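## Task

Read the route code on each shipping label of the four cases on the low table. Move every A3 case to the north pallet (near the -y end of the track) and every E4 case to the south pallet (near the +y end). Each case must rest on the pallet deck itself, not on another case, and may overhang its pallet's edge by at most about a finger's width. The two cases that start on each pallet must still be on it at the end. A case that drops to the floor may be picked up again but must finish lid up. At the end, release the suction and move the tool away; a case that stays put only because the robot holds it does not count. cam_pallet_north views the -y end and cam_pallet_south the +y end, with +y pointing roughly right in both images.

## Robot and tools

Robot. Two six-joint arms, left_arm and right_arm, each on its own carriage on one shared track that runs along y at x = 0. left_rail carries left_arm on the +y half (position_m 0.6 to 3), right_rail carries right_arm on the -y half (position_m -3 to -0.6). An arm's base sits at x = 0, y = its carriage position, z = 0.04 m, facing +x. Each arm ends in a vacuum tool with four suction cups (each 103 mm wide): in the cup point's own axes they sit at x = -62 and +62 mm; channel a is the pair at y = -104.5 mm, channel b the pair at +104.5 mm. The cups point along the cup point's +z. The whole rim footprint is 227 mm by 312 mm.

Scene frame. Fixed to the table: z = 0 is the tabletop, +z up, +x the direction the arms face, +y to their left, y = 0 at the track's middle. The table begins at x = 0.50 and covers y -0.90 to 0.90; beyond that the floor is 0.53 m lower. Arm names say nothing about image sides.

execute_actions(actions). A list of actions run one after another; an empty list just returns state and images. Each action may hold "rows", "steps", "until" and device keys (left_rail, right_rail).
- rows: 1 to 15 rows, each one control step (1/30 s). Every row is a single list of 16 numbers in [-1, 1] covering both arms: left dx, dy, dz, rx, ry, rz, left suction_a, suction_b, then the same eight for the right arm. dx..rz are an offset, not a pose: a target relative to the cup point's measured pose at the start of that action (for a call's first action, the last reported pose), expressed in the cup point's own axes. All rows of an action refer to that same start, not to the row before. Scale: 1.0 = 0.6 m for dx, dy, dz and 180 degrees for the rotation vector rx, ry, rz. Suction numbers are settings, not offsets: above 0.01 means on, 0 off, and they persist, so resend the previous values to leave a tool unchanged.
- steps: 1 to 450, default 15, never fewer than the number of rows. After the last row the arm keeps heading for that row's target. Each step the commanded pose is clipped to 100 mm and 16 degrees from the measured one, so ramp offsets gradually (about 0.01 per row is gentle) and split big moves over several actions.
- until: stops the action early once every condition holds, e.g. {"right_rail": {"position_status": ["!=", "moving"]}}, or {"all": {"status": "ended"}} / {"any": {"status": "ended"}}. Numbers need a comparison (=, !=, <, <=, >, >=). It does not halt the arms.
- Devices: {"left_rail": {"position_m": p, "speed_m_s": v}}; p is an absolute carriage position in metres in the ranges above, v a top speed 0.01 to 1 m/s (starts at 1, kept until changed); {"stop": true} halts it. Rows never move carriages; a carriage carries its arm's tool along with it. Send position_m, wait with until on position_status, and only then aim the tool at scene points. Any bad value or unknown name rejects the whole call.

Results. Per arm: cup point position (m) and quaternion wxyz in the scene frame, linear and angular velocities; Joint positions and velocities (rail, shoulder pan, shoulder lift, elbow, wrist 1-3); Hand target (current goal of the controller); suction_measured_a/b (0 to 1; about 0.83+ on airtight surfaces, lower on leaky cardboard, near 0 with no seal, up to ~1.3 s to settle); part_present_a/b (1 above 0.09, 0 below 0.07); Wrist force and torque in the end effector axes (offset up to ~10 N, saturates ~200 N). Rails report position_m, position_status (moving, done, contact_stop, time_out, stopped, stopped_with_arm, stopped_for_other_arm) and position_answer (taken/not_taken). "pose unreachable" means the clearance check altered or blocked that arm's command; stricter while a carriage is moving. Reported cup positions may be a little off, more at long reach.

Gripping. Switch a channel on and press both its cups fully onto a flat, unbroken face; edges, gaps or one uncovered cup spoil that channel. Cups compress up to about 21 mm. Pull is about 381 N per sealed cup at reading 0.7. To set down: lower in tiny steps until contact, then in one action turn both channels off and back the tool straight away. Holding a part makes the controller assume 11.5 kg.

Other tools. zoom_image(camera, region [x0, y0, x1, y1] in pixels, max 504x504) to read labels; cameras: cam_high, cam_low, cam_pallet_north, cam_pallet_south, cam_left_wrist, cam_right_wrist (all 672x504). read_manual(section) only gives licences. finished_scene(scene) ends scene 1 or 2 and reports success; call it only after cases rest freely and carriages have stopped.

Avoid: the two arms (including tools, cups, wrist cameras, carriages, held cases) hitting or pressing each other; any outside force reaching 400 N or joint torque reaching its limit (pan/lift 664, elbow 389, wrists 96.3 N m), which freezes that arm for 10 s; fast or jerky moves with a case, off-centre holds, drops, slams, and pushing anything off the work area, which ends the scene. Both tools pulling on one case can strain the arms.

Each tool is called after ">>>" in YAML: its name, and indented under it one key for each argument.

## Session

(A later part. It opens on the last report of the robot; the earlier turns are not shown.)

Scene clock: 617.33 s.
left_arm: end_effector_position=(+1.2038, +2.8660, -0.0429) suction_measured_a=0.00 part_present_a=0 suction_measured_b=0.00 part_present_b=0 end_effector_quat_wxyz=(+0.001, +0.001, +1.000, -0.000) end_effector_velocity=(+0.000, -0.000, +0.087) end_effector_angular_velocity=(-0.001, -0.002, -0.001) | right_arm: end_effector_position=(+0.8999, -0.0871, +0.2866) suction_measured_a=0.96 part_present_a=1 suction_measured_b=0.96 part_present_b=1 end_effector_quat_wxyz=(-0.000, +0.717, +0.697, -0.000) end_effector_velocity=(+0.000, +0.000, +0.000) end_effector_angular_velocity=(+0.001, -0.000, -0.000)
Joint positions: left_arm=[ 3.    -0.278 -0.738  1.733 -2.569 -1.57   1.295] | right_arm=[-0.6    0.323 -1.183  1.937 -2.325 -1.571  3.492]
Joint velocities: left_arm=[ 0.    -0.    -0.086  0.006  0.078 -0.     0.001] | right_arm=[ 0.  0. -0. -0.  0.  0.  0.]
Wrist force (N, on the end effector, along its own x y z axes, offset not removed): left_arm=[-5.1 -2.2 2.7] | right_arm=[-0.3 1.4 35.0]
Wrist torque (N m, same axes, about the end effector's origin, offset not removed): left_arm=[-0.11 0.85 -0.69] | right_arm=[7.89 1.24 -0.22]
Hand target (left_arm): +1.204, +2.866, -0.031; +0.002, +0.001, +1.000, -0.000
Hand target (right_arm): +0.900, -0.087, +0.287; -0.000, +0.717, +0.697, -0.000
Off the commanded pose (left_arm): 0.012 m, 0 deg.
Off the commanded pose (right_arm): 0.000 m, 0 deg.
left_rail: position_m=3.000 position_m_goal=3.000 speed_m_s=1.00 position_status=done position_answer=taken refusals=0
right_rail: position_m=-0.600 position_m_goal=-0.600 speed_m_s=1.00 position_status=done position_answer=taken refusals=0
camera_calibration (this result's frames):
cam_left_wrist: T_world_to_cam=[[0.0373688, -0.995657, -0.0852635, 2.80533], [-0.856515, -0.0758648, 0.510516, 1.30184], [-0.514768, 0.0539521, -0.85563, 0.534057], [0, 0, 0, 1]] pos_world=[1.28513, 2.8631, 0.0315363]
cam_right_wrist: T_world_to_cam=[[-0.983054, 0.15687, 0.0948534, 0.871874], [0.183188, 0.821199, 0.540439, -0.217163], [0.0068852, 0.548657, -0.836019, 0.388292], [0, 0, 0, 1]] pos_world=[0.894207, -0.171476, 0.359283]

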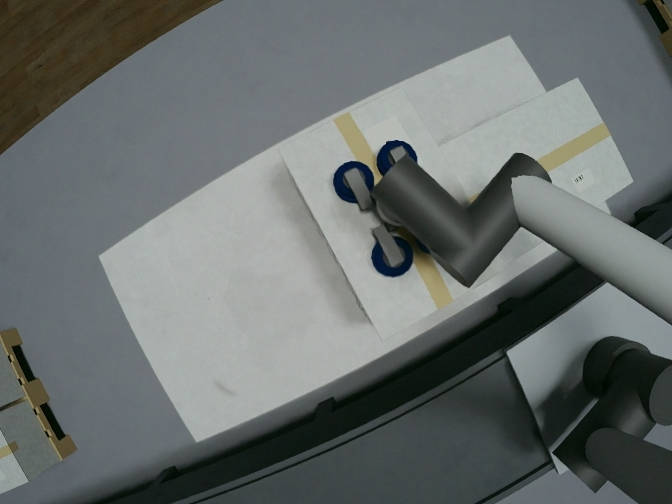

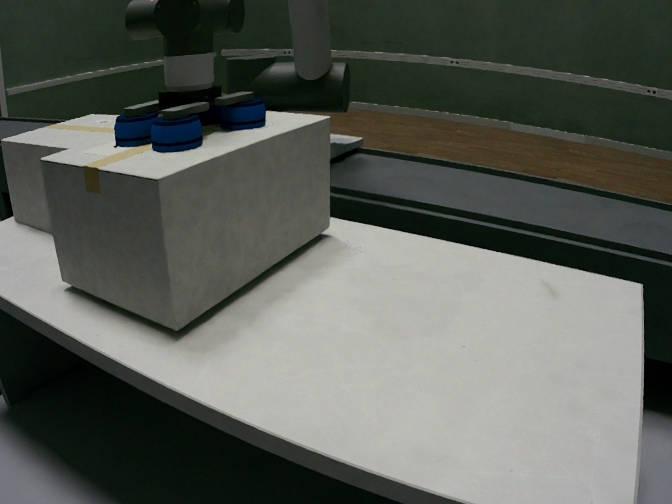

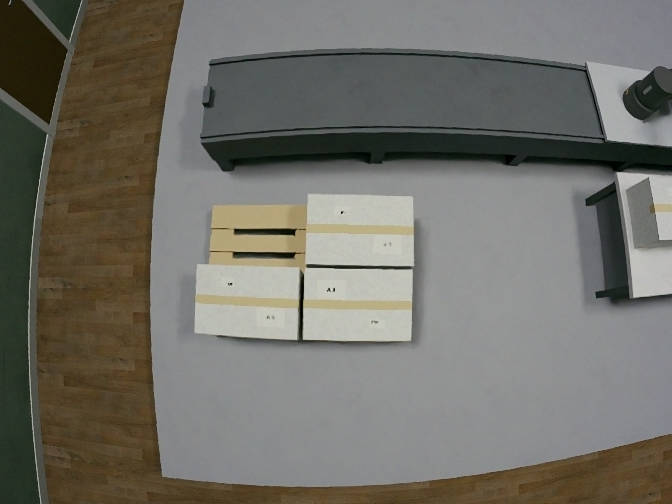

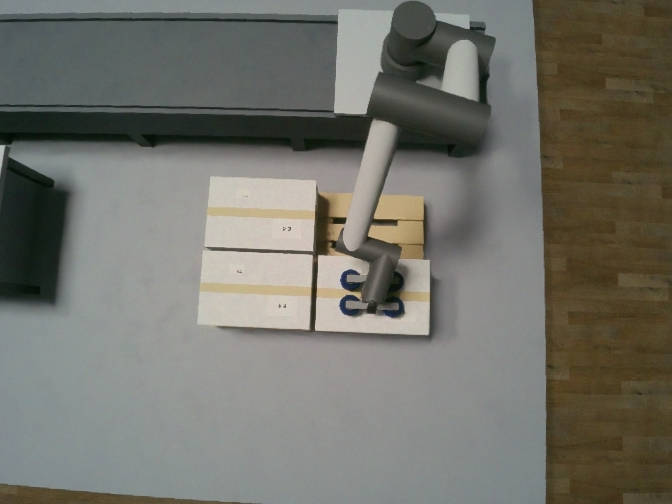

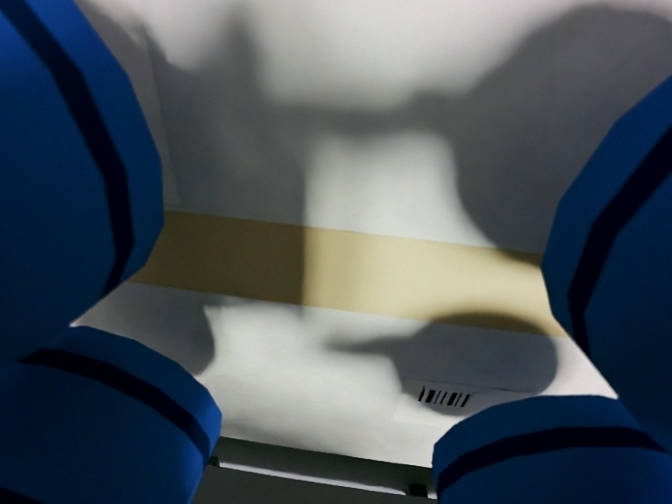

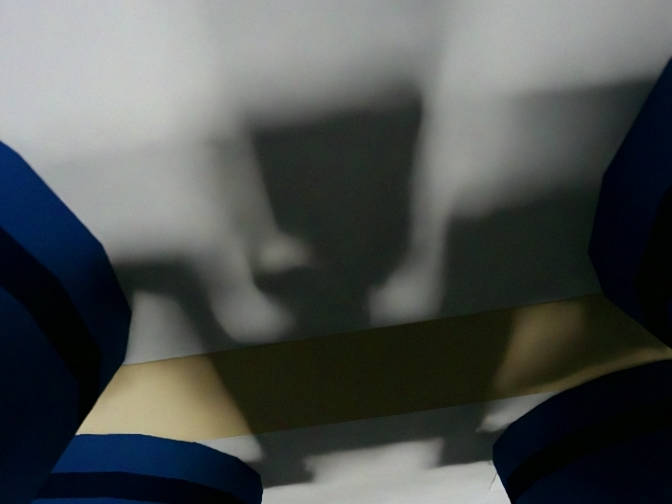

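>>> execute_actions:
  actions:
    - {"rows":[[0.0031,-0.0041,-0.0042,0,0,0,0,0,0.004,0,-0.0033,0,0,0,1,1],[0.0094,-0.0125,-0.0126,0,0,0,0,0,0.008,0,-0.01,0,0,0,1,1],[0.0186,-0.0249,-0.0251,0,0,0,0,0,0.012,0,-0.02,0,0,0,1,1],[0.031,-0.0414,-0.0416,0,0,0,0,0,0.016,0,-0.035,0,0,0,1,1],[0.0464,-0.0621,-0.0624,0,0,0,0,0,0.02,0,-0.055,0,0,0,1,1],[0.0653,-0.0873,-0.0878,0,0,0,0,0,0.025,0,-0.08,0,0,0,1,1],[0.0855,-0.1143,-0.1149,0,0,0,0,0,0.025,0,-0.11,0,0,0,1,1],[0.109,-0.1458,-0.1466,0,0,0,0,0,0.025,0,-0.143,0,0,0,1,1],[0.1319,-0.1764,-0.1774,0,0,0,0,0,0.025,0,-0.178,0,0,0,1,1],[0.1555,-0.2079,-0.2091,0,0,0,0,0,0.025,0,-0.213,0,0,0,1,1],[0.179,-0.2394,-0.2407,0,0,0,0,0,0.025,0,-0.248,0,0,0,1,1],[0.2019,-0.27,-0.2715,0,0,0,0,0,0.025,0,-0.283,0,0,0,1,1],[0.2255,-0.3015,-0.3032,0,0,0,0,0,0.025,0,-0.318,0,0,0,1,1],[0.249,-0.333,-0.3349,0,0,0,0,0,0.025,0,-0.353,0,0,0,1,1],[0.673,-0.9,-0.905,0,0,0,0,0,0.025,0,-0.59,0,0,0,1,1]],"steps":32}

Scene clock: 643.07 s.
left_arm: end_effector_position=(+1.0102, +2.6010, +0.2164) suction_measured_a=0.00 part_present_a=0 suction_measured_b=0.00 part_present_b=0 end_effector_quat_wxyz=(+0.002, +0.002, +1.000, -0.001) end_effector_velocity=(-0.218, -0.293, +0.295) end_effector_angular_velocity=(-0.005, -0.005, -0.004) | right_arm: end_effector_position=(+0.8995, -0.0718, +0.6307) suction_measured_a=0.96 part_present_a=1 suction_measured_b=0.96 part_present_b=1 end_effector_quat_wxyz=(+0.000, +0.717, +0.697, +0.001) end_effector_velocity=(+0.003, +0.001, +0.075) end_effector_angular_velocity=(-0.010, +0.029, -0.000)
Joint positions: left_arm=[ 3.    -0.562 -1.077  1.895 -2.393 -1.571  1.012] | right_arm=[-0.6    0.337 -1.38   1.664 -1.858 -1.57   3.506]
Joint velocities: left_arm=[ 0.    -0.341 -0.345  0.038  0.3    0.    -0.337] | right_arm=[ 0.     0.    -0.012 -0.099  0.142 -0.     0.   ]
Wrist force (N, on the end effector, along its own x y z axes, offset not removed): left_arm=[0.1 -3.2 0.5] | right_arm=[-3.9 2.6 24.9]
Wrist torque (N m, same axes, about the end effector's origin, offset not removed): left_arm=[-0.37 0.15 -0.78] | right_arm=[7.57 0.16 -0.21]
Hand target (left_arm): +0.972, +2.554, +0.265; +0.002, +0.002, +1.000, -0.002
Hand target (right_arm): +0.900, -0.072, +0.641; -0.000, +0.717, +0.697, -0.000
Off the commanded pose (left_arm): 0.448 m, 0 deg; position clipped at the last step of the last action.
Off the commanded pose (right_arm): 0.010 m, 0 deg.
left_rail: position_m=3.000 position_m_goal=3.000 speed_m_s=1.00 position_status=done position_answer=taken refusals=0
right_rail: position_m=-0.600 position_m_goal=-0.600 speed_m_s=1.00 position_status=done position_answer=taken refusals=0
camera_calibration (this result's frames):
cam_left_wrist: T_world_to_cam=[[0.0355517, -0.995925, -0.0828772, 2.57291], [-0.857065, -0.0730356, 0.510006, 0.976836], [-0.513981, 0.0528995, -0.856169, 0.672508], [0, 0, 0, 1]] pos_world=[1.0914, 2.5982, 0.290824]
cam_right_wrist: T_world_to_cam=[[-0.983393, 0.156704, 0.0915513, 0.838838], [0.181218, 0.820354, 0.542383, -0.415109], [0.00988908, 0.549966, -0.835128, 0.66444], [0, 0, 0, 1]] pos_world=[0.893562, -0.156332, 0.703243]

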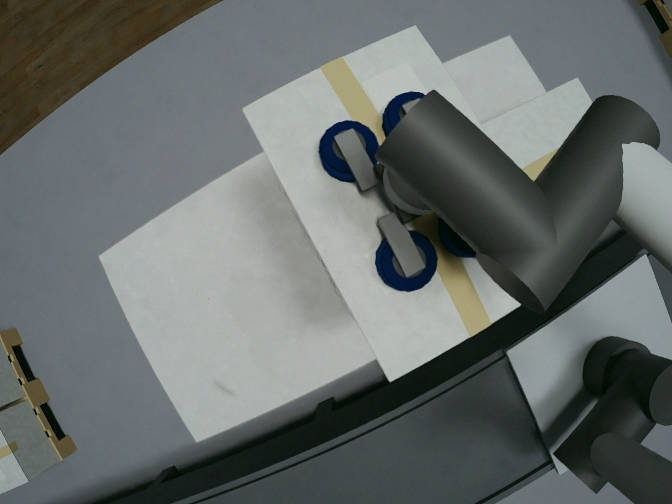

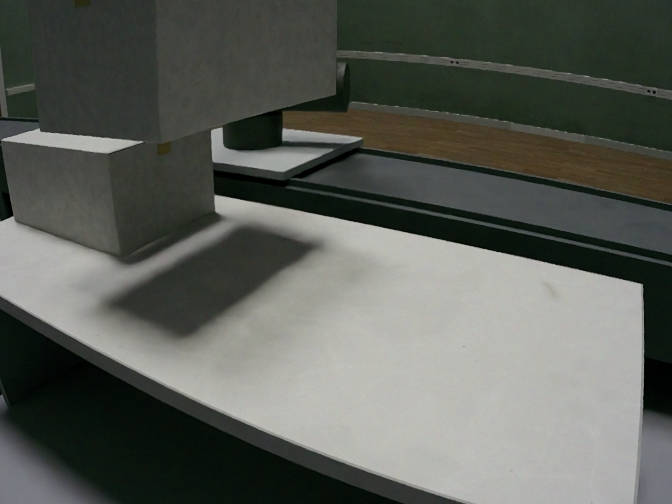

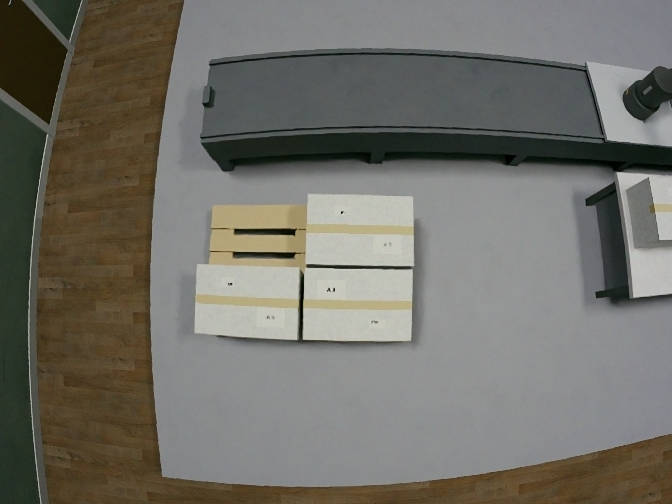

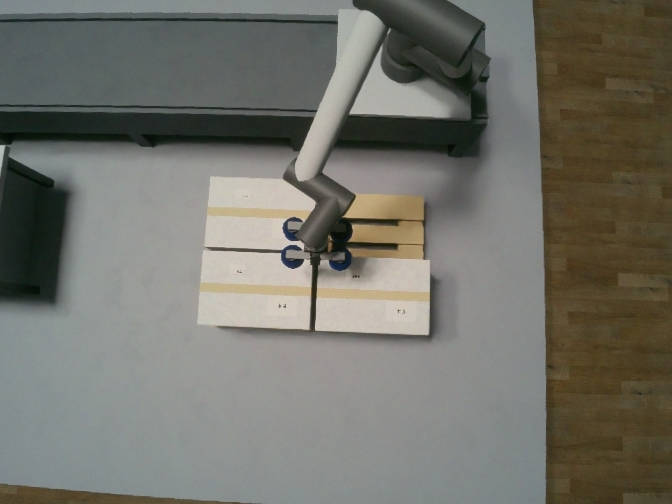

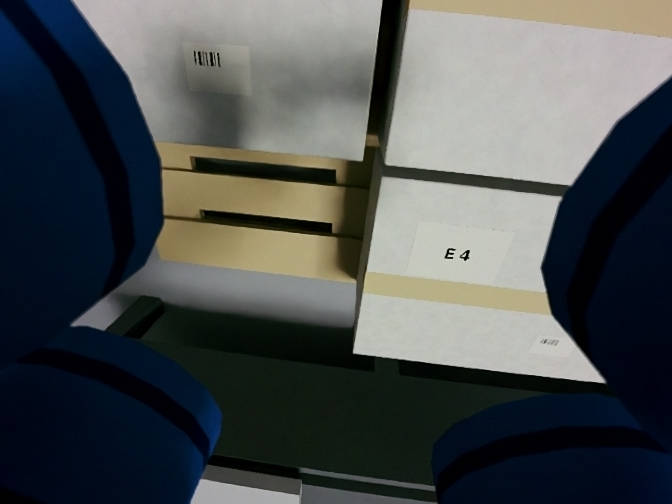

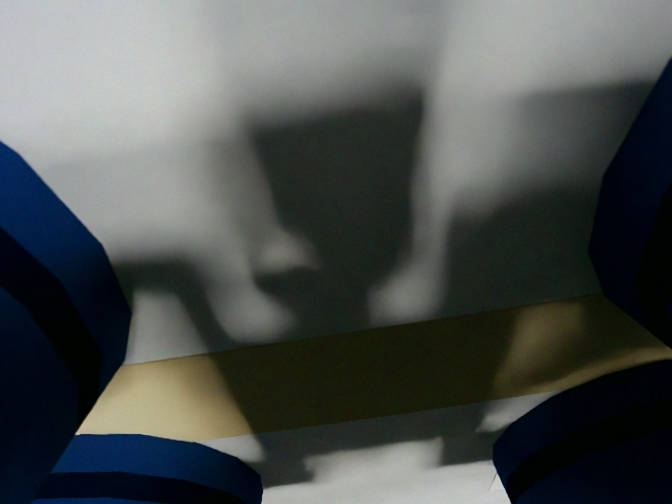

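>>> execute_actions:
  actions: []

Scene clock: 655.67 s.
left_arm: end_effector_position=(+0.9724, +2.5537, +0.2651) suction_measured_a=0.00 part_present_a=0 suction_measured_b=0.00 part_present_b=0 end_effector_quat_wxyz=(+0.002, +0.002, +1.000, -0.002) end_effector_velocity=(+0.000, +0.000, -0.000) end_effector_angular_velocity=(+0.000, -0.000, -0.000) | right_arm: end_effector_position=(+0.9001, -0.0717, +0.6408) suction_measured_a=0.96 part_present_a=1 suction_measured_b=0.96 part_present_b=1 end_effector_quat_wxyz=(-0.000, +0.717, +0.697, -0.000) end_effector_velocity=(+0.000, -0.000, -0.000) end_effector_angular_velocity=(-0.000, -0.000, -0.000)
Joint positions: left_arm=[ 3.    -0.619 -1.134  1.899 -2.341 -1.571  0.955] | right_arm=[-0.6    0.337 -1.381  1.65  -1.839 -1.571  3.506]
Joint velocities: left_arm=[ 0.  0.  0. -0.  0.  0.  0.] | right_arm=[ 0. -0.  0. -0. -0. -0.  0.]
Wrist force (N, on the end effector, along its own x y z axes, offset not removed): left_arm=[-4.7 -0.1 0.0] | right_arm=[-6.0 0.9 32.6]
Wrist torque (N m, same axes, about the end effector's origin, offset not removed): left_arm=[0.14 0.87 -0.74] | right_arm=[7.64 0.24 -0.23]
Hand target (left_arm): +0.972, +2.554, +0.265; +0.002, +0.002, +1.000, -0.002
Hand target (right_arm): +0.900, -0.072, +0.641; -0.000, +0.717, +0.697, -0.000
Off the commanded pose (left_arm): 0.370 m, 0 deg; position clipped at the last step of the last action.
Off the commanded pose (right_arm): 0.001 m, 0 deg.
left_rail: position_m=3.000 position_m_goal=3.000 speed_m_s=1.00 position_status=done position_answer=taken refusals=0
right_rail: position_m=-0.600 position_m_goal=-0.600 speed_m_s=1.00 position_status=done position_answer=taken refusals=0
camera_calibration (this result's frames):
cam_left_wrist: T_world_to_cam=[[0.0354344, -0.995981, -0.0822581, 2.53119], [-0.857321, -0.0725922, 0.509638, 0.915354], [-0.513561, 0.0524629, -0.856448, 0.69813], [0, 0, 0, 1]] pos_world=[1.05359, 2.55084, 0.339624]
cam_right_wrist: T_world_to_cam=[[-0.983087, 0.156849, 0.094546, 0.836304], [0.183001, 0.821132, 0.540605, -0.421172], [0.00715887, 0.548763, -0.835947, 0.67564], [0, 0, 0, 1]] pos_world=[0.894397, -0.156103, 0.713418]

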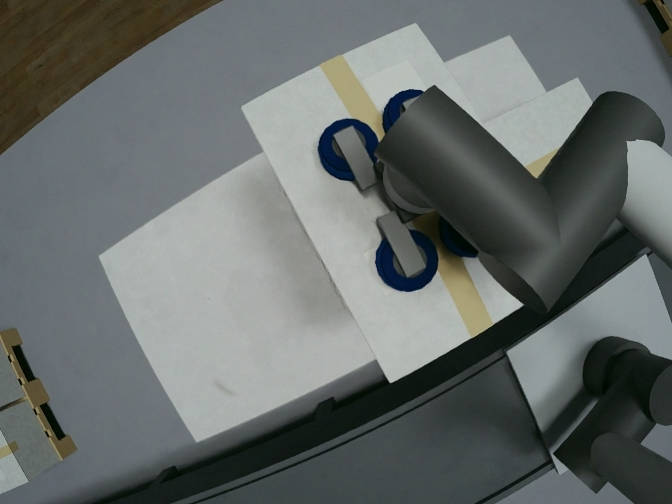

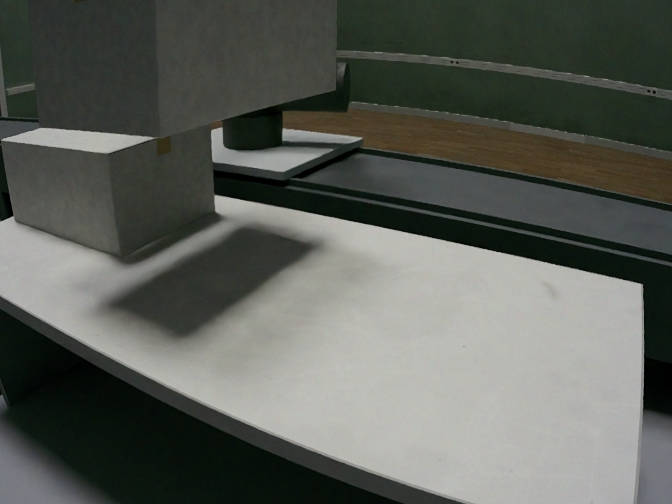

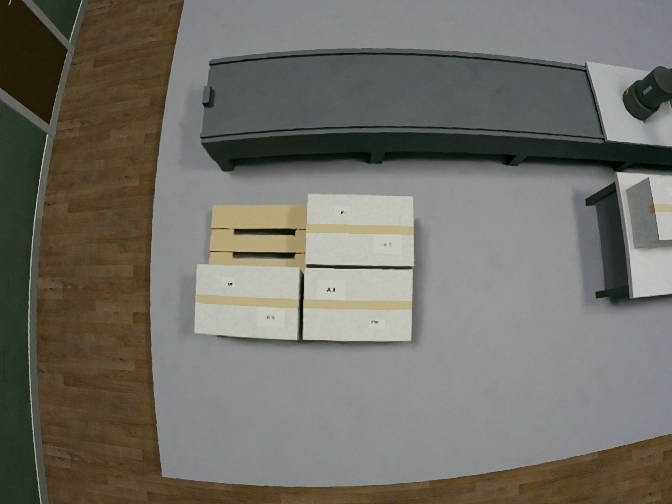

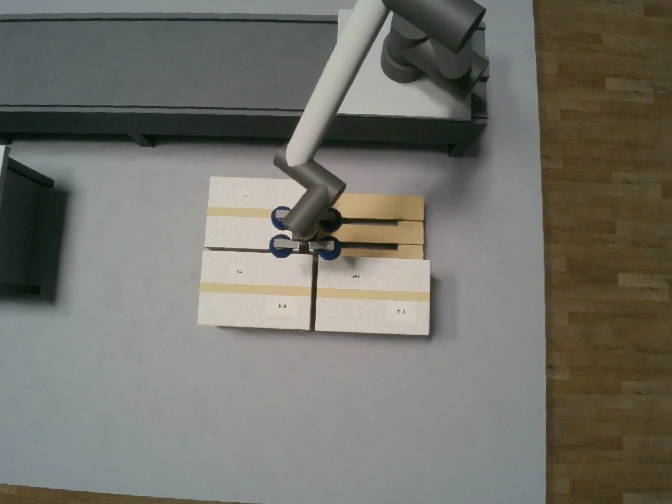

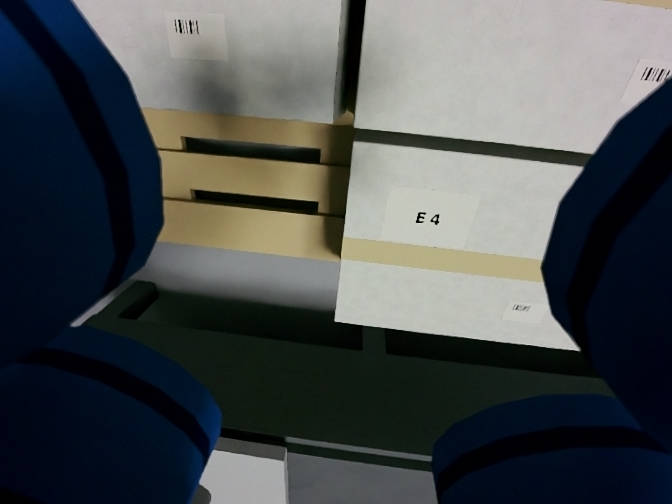

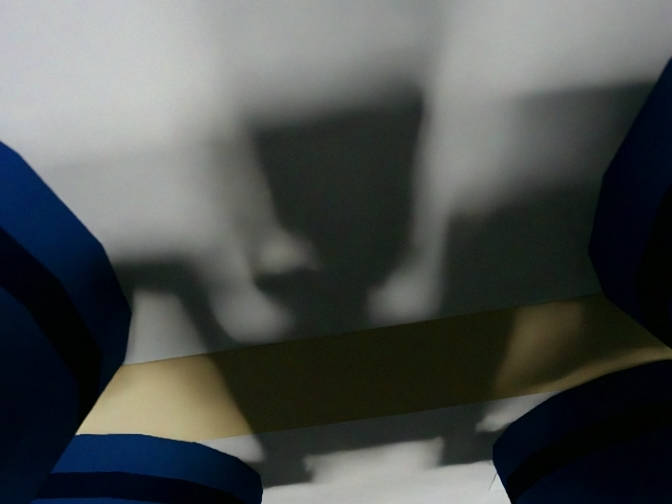

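>>> execute_actions:
  actions:
    - {"rows":[[0.0017,-0.006,-0.0024,0,0,0,0,0,-0.0032,-0.0007,-0.0002,0,0,0,1,1],[0.0052,-0.018,-0.0071,0,0,0,0,0,-0.0098,-0.0021,-0.0007,0,0,0,1,1],[0.0103,-0.036,-0.0141,0,0,0,0,0,-0.0195,-0.0042,-0.0014,0,0,0,1,1],[0.0172,-0.06,-0.0235,0,0,0,0,0,-0.0341,-0.0074,-0.0024,0,0,0,1,1],[0.0258,-0.09,-0.0353,0,0,0,0,0,-0.0536,-0.0116,-0.0037,0,0,0,1,1],[0.0362,-0.126,-0.0494,0,0,0,0,0,-0.078,-0.0168,-0.0054,0,0,0,1,1],[0.0474,-0.165,-0.0647,0,0,0,0,0,-0.1073,-0.0231,-0.0075,0,0,0,1,1],[0.0603,-0.21,-0.0823,0,0,0,0,0,-0.1394,-0.03,-0.0097,0,0,0,1,1],[0.0732,-0.255,-0.1,0,0,0,0,0,-0.1736,-0.0374,-0.0121,0,0,0,1,1],[0.0861,-0.30,-0.1176,0,0,0,0,0,-0.2077,-0.0447,-0.0145,0,0,0,1,1],[0.099,-0.345,-0.1352,0,0,0,0,0,-0.2418,-0.0521,-0.0169,0,0,0,1,1],[0.1119,-0.39,-0.1529,0,0,0,0,0,-0.2759,-0.0594,-0.0192,0,0,0,1,1],[0.1248,-0.435,-0.1705,0,0,0,0,0,-0.31,-0.0668,-0.0216,0,0,0,1,1],[0.1378,-0.48,-0.1882,0,0,0,0,0,-0.3442,-0.0741,-0.024,0,0,0,1,1],[0.15,-0.525,-0.206,0,0,0,0,0,-0.3783,-0.0815,-0.0264,0,0,0,1,1]],"steps":15}
    - {"rows":[[0.17,-0.82,-0.235,0,0,0,0,0,-0.87,-0.12,-0.04,0,0,0.001,1,1],[0.17,-0.82,-0.235,0,0,0,0,0,-0.87,-0.12,-0.04,0,0,0.003,1,1],[0.17,-0.82,-0.235,0,0,0,0,0,-0.87,-0.12,-0.04,0,0,0.006,1,1],[0.17,-0.82,-0.235,0,0,0,0,0,-0.87,-0.12,-0.04,0,0,0.01,1,1],[0.17,-0.82,-0.235,0,0,0,0,0,-0.87,-0.12,-0.04,0,0,0.015,1,1],[0.17,-0.82,-0.235,0,0,0,0,0,-0.87,-0.12,-0.04,0,0,0.021,1,1],[0.17,-0.82,-0.235,0,0,0,0,0,-0.87,-0.12,-0.04,0,0,0.028,1,1],[0.17,-0.82,-0.235,0,0,0,0,0,-0.87,-0.12,-0.04,0,0,0.036,1,1],[0.17,-0.82,-0.235,0,0,0,0,0,-0.87,-0.12,-0.04,0,0,0.045,1,1],[0.17,-0.82,-0.235,0,0,0,0,0,-0.87,-0.12,-0.04,0,0,0.054,1,1],[0.17,-0.82,-0.235,0,0,0,0,0,-0.87,-0.12,-0.04,0,0,0.063,1,1],[0.17,-0.82,-0.235,0,0,0,0,0,-0.87,-0.12,-0.04,0,0,0.072,1,1],[0.17,-0.82,-0.235,0,0,0,0,0,-0.87,-0.12,-0.04,0,0,0.081,1,1],[0.17,-0.82,-0.235,0,0,0,0,0,-0.87,-0.12,-0.04,0,0,0.09,1,1],[0.17,-0.82,-0.235,0,0,0,0,0,-0.87,-0.12,-0.04,0,0,0.5,1,1]],"steps":15,"right_rail":{"position_m":-3.0}}
    - {"steps":120,"left_rail":{"position_m":0.6},"until":{"left_rail":{"position_status":["!=","moving"]},"right_rail":{"position_status":["!=","moving"]}}}

Scene clock: 694.93 s.
left_arm: end_effector_position=(+0.8227, -0.4776, +0.4654) suction_measured_a=0.00 part_present_a=0 suction_measured_b=0.00 part_present_b=0 end_effector_quat_wxyz=(+0.003, +0.003, +1.000, -0.003) end_effector_velocity=(+0.002, +0.002, +0.001) end_effector_angular_velocity=(-0.001, -0.000, +0.002) | right_arm: end_effector_position=(+0.7841, -3.1100, +0.6744) suction_measured_a=0.96 part_present_a=1 suction_measured_b=0.96 part_present_b=1 end_effector_quat_wxyz=(+0.001, +1.000, -0.015, -0.001) end_effector_velocity=(-0.000, -0.000, +0.000) end_effector_angular_velocity=(-0.001, +0.000, +0.000)
Joint positions: left_arm=[ 0.6   -1.068 -0.968  1.295 -1.906 -1.569  0.509] | right_arm=[-3.    -0.395 -1.689  1.924 -1.805 -1.573  4.347]
Joint velocities: left_arm=[ 0.     0.002 -0.001  0.    -0.     0.     0.   ] | right_arm=[ 0.    -0.     0.    -0.     0.    -0.001  0.   ]
Wrist force (N, on the end effector, along its own x y z axes, offset not removed): left_arm=[-1.8 -3.6 3.4] | right_arm=[-3.4 3.1 36.0]
Wrist torque (N m, same axes, about the end effector's origin, offset not removed): left_arm=[-0.33 0.36 -0.77] | right_arm=[7.61 0.13 -0.29]
Hand target (left_arm): +0.823, -0.477, +0.466; +0.003, +0.003, +1.000, -0.003
Hand target (right_arm): +0.784, -3.110, +0.674; +0.001, +1.000, -0.015, -0.000
Off the commanded pose (left_arm): 0.000 m, 0 deg.
Off the commanded pose (right_arm): 0.001 m, 0 deg.
left_rail: position_m=0.600 position_m_goal=0.600 speed_m_s=1.00 position_status=done position_answer=taken refusals=0
right_rail: position_m=-3.000 position_m_goal=-3.000 speed_m_s=1.00 position_status=done position_answer=taken refusals=0
camera_calibration (this result's frames):
cam_left_wrist: T_world_to_cam=[[0.0331269, -0.996326, -0.0789796, -0.465868], [-0.858147, -0.0688629, 0.508765, 0.467705], [-0.512334, 0.0509223, -0.857275, 0.950472], [0, 0, 0, 1]] pos_world=[0.903752, -0.480349, 0.54007]
cam_right_wrist: T_world_to_cam=[[0.158954, 0.982985, 0.0920523, 2.8711], [0.821305, -0.183398, 0.540207, -1.54758], [0.547898, -0.0102653, -0.836482, 0.209724], [0, 0, 0, 1]] pos_world=[0.699754, -3.10392, 0.747153]

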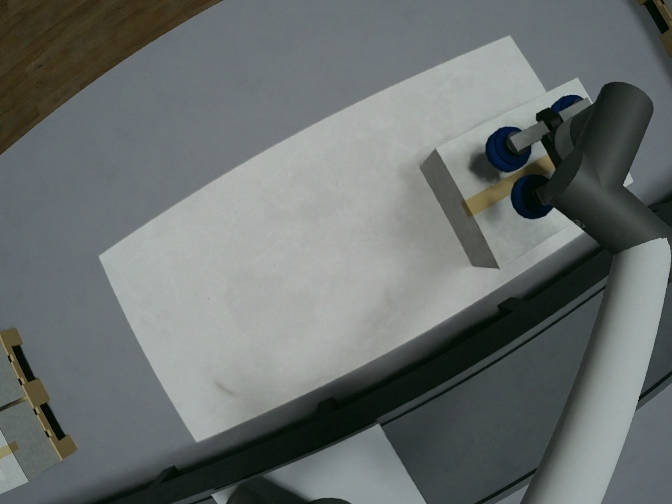

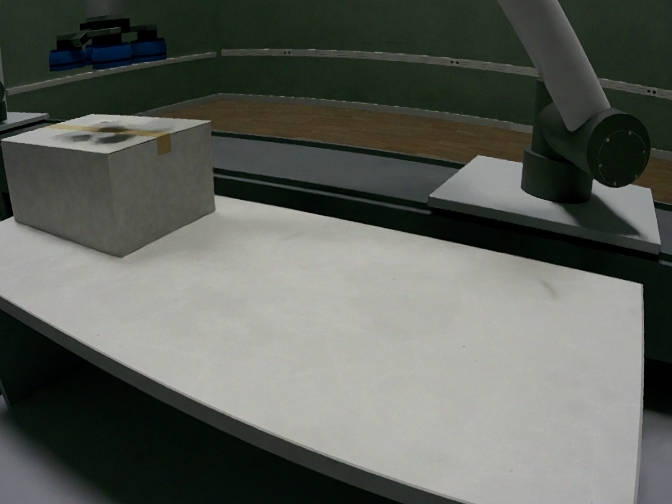

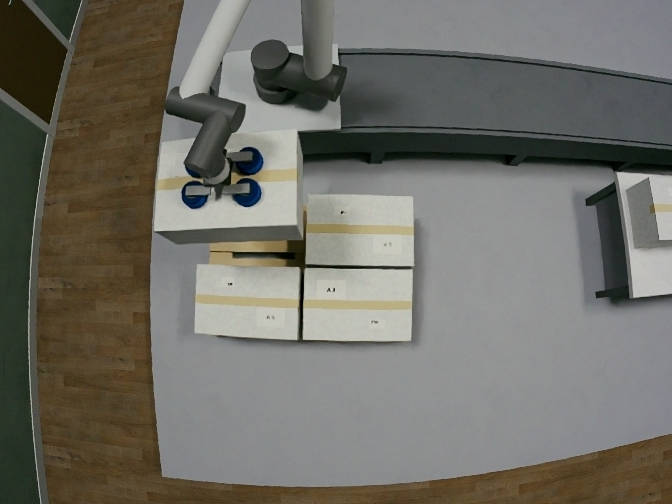

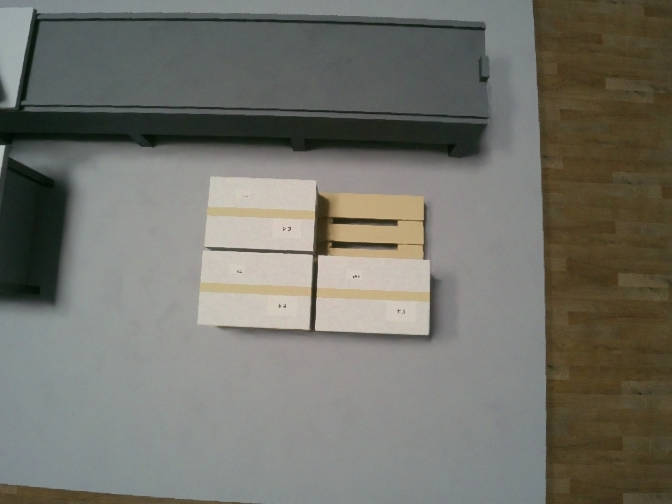

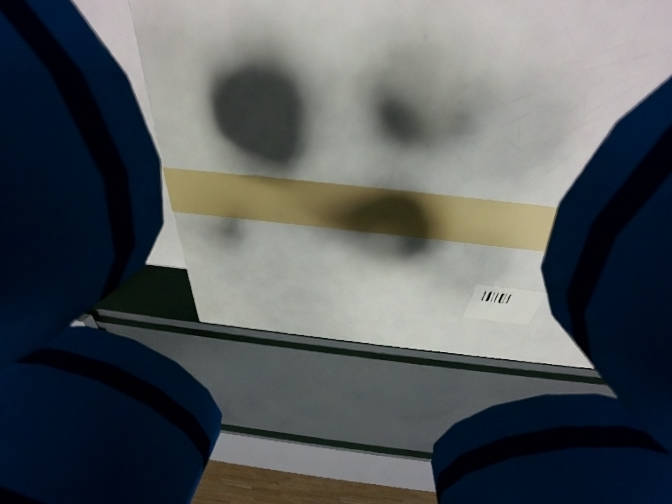

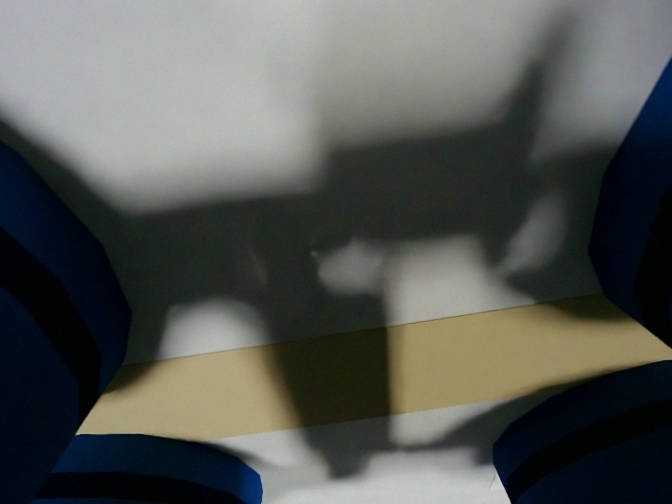

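>>> zoom_image:
  camera: "cam_high"
  region: [400, 60, 672, 290]

>>> zoom_image:
  camera: "cam_pallet_north"
  region: [130, 110, 450, 360]

Region (400, 60, 672, 290) of cam_high's 672x504 image, scaled by 1.853, with more detail than that image has; it fills the top 426 rows of this view, and the rest is white.

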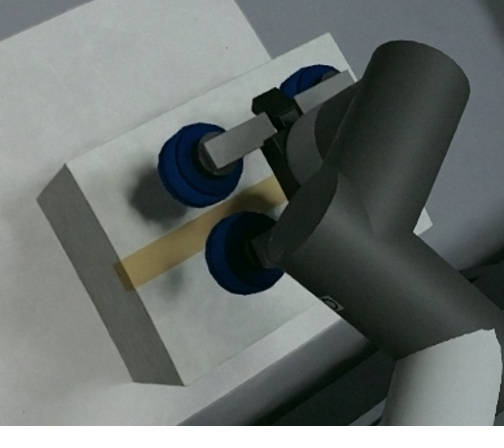

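Region (130, 110, 450, 360) of cam_pallet_north's 672x504 image, scaled by 1.575, with more detail than that image has; it fills the top 394 rows of this view, and the rest is white.

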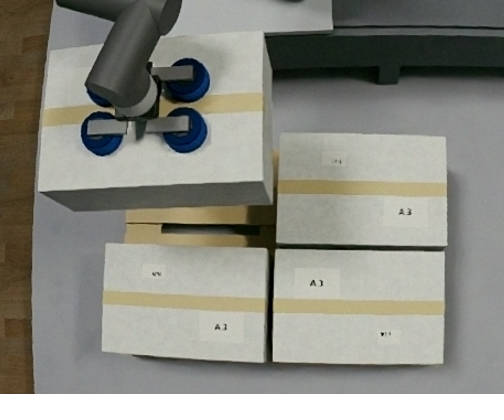

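>>> zoom_image:
  camera: "cam_low"
  region: [0, 40, 300, 290]

Region (0, 40, 300, 290) of cam_low's 672x504 image, scaled by 1.680, with more detail than that image has.

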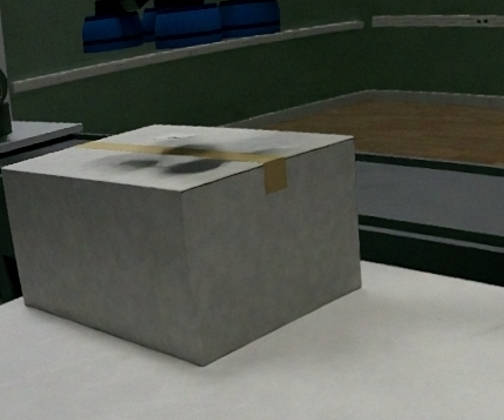

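>>> zoom_image:
  camera: "cam_left_wrist"
  region: [84, 0, 588, 400]

Region (84, 0, 588, 400) of cam_left_wrist's 672x504 image, scaled by 1.000; it fills the top 400 rows of this view, and the rest is white.

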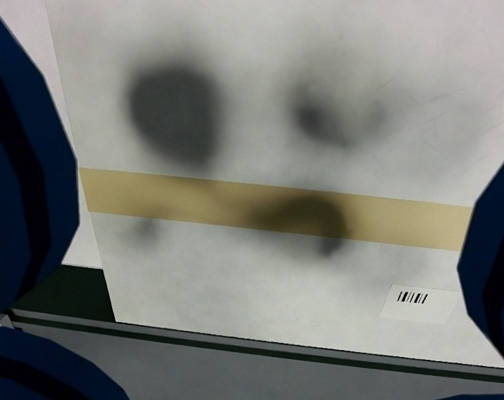

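>>> zoom_image:
  camera: "cam_pallet_north"
  region: [140, 110, 340, 290]

Region (140, 110, 340, 290) of cam_pallet_north's 672x504 image, scaled by 2.520, with more detail than that image has; it fills the top 454 rows of this view, and the rest is white.

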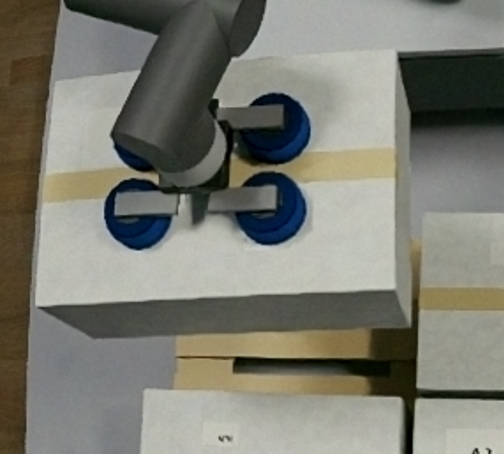

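>>> execute_actions:
  actions:
    - {"rows":[[0.0003,-0.0014,0.0022,0,0,0.0001,0,0,-0.0002,0.0008,0.0033,0,0,0.0001,1,1],[0.001,-0.0045,0.0069,0,0,0.0003,0,0,-0.0005,0.0025,0.01,0,0,0.0004,1,1],[0.002,-0.009,0.0138,0,0,0.0006,0,0,-0.001,0.005,0.02,0,0,0.0008,1,1],[0.0035,-0.0158,0.0241,0,0,0.001,0,0,-0.0018,0.0088,0.035,0,0,0.0013,1,1],[0.0055,-0.0249,0.0378,0,0,0.0015,0,0,-0.0028,0.0138,0.055,0,0,0.0021,1,1],[0.008,-0.0362,0.055,0,0,0.0022,0,0,-0.004,0.02,0.08,0,0,0.003,1,1],[0.011,-0.0498,0.0756,0,0,0.003,0,0,-0.0055,0.0275,0.11,0,0,0.0041,1,1],[0.0144,-0.0652,0.099,0,0,0.004,0,0,-0.0072,0.036,0.143,0,0,0.0054,1,1],[0.0178,-0.0805,0.1224,0,0,0.0049,0,0,-0.0089,0.0445,0.178,0,0,0.0067,1,1],[0.0212,-0.0959,0.1458,0,0,0.0058,0,0,-0.0106,0.053,0.213,0,0,0.008,1,1],[0.0248,-0.1122,0.1705,0,0,0.0068,0,0,-0.0124,0.062,0.248,0,0,0.0093,1,1],[0.0284,-0.1285,0.1953,0,0,0.0078,0,0,-0.0142,0.071,0.283,0,0,0.0107,1,1],[0.0316,-0.143,0.2173,0,0,0.0087,0,0,-0.0159,0.0795,0.318,0,0,0.0119,1,1],[0.0348,-0.1575,0.2393,0,0,0.0096,0,0,-0.0176,0.088,0.353,0,0,0.0132,1,1],[0.04,-0.181,0.275,0,0,0.011,0,0,-0.02,0.10,0.757,0,0,0.015,1,1]],"steps":40}

Scene clock: 804.87 s.
left_arm: end_effector_position=(+0.7989, -0.5870, +0.3011) suction_measured_a=0.00 part_present_a=0 suction_measured_b=0.00 part_present_b=0 end_effector_quat_wxyz=(+0.003, +0.020, +1.000, -0.003) end_effector_velocity=(+0.000, -0.001, -0.001) end_effector_angular_velocity=(+0.000, +0.000, -0.000) | right_arm: end_effector_position=(+0.7664, -3.1691, +0.2304) suction_measured_a=0.96 part_present_a=1 suction_measured_b=0.96 part_present_b=1 end_effector_quat_wxyz=(+0.000, +0.999, -0.039, -0.003) end_effector_velocity=(+0.025, -0.016, -0.077) end_effector_angular_velocity=(-0.014, -0.030, +0.001)
Joint positions: left_arm=[ 0.6   -1.12  -0.808  1.249 -2.02  -1.569  0.492] | right_arm=[-3.    -0.475 -1.354  2.318 -2.53  -1.573  4.314]
Joint velocities: left_arm=[ 0.    -0.     0.001 -0.001 -0.     0.    -0.   ] | right_arm=[ 0.    -0.004  0.123  0.018 -0.175  0.001 -0.004]
Wrist force (N, on the end effector, along its own x y z axes, offset not removed): left_arm=[-6.0 -4.8 6.2] | right_arm=[-2.3 2.8 45.3]
Wrist torque (N m, same axes, about the end effector's origin, offset not removed): left_arm=[-0.33 1.04 -0.63] | right_arm=[7.84 0.61 -0.47]
Hand target (left_arm): +0.799, -0.587, +0.301; +0.003, +0.020, +1.000, -0.003
Hand target (right_arm): +0.770, -3.171, +0.220; +0.001, +0.999, -0.039, -0.001
Off the commanded pose (left_arm): 0.000 m, 0 deg.
Off the commanded pose (right_arm): 0.011 m, 0 deg.
left_rail: position_m=0.600 position_m_goal=0.600 speed_m_s=1.00 position_status=done position_answer=taken refusals=0
right_rail: position_m=-3.000 position_m_goal=-3.000 speed_m_s=1.00 position_status=done position_answer=taken refusals=0
camera_calibration (this result's frames):
cam_left_wrist: T_world_to_cam=[[-0.00127254, -0.996867, -0.0790883, -0.559864], [-0.860093, -0.0392548, 0.508625, 0.542403], [-0.510136, 0.0686705, -0.857348, 0.811649], [0, 0, 0, 1]] pos_world=[0.879856, -0.592555, 0.375707]
cam_right_wrist: T_world_to_cam=[[0.205567, 0.974205, 0.0930989, 2.90911], [0.813905, -0.223012, 0.536493, -1.42308], [0.543417, -0.0345117, -0.838753, -0.225489], [0, 0, 0, 1]] pos_world=[0.682772, -3.15922, 0.30351]

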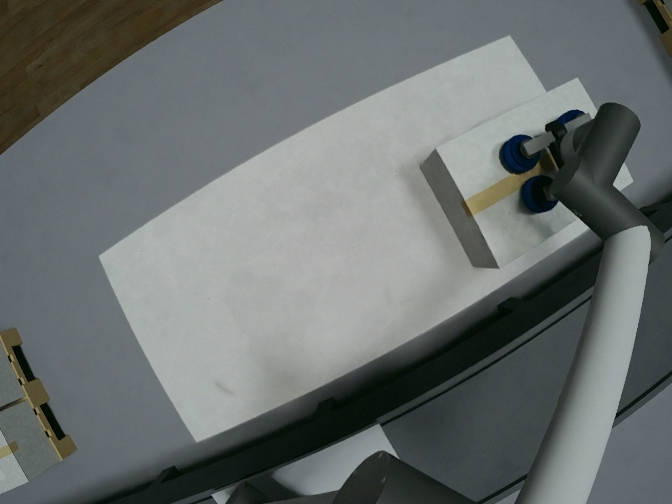

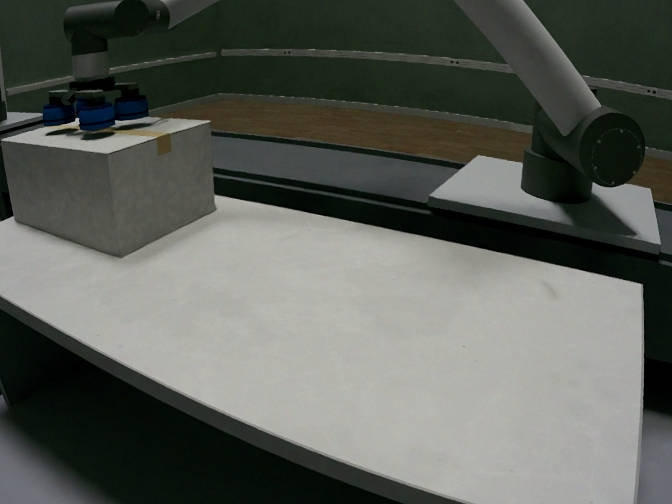

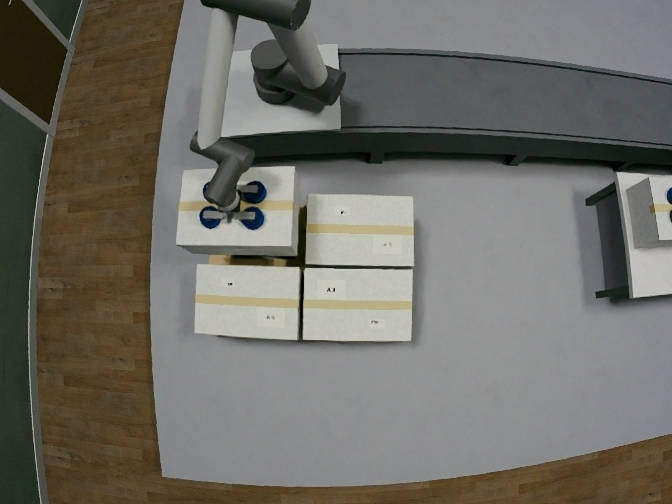

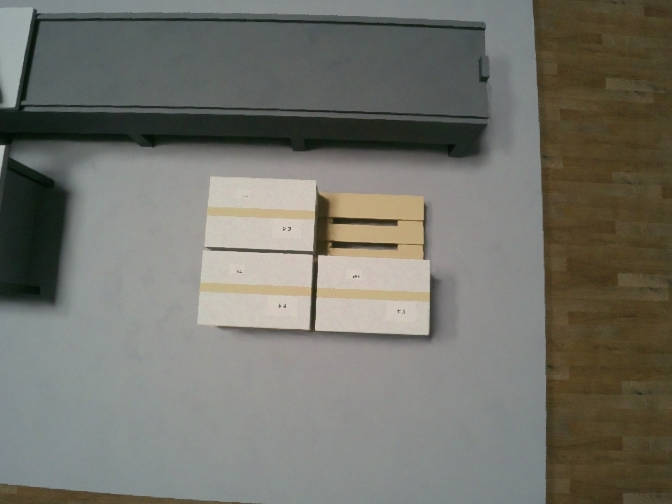

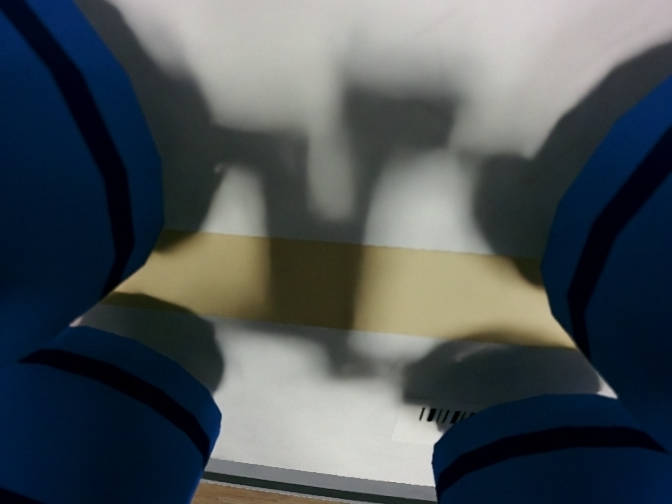

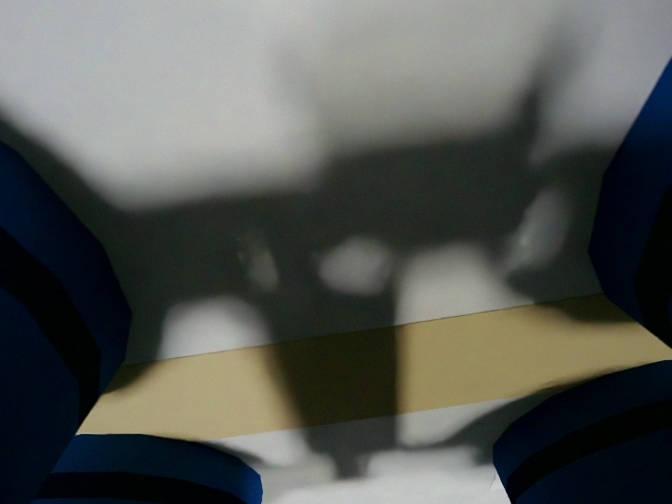

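>>> zoom_image:
  camera: "cam_pallet_north"
  region: [160, 150, 360, 310]

Region (160, 150, 360, 310) of cam_pallet_north's 672x504 image, scaled by 2.520, with more detail than that image has; it fills the top 403 rows of this view, and the rest is white.

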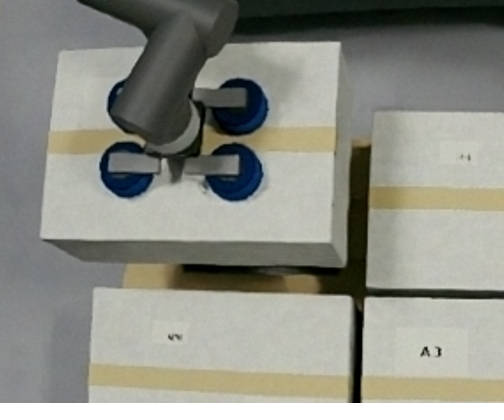

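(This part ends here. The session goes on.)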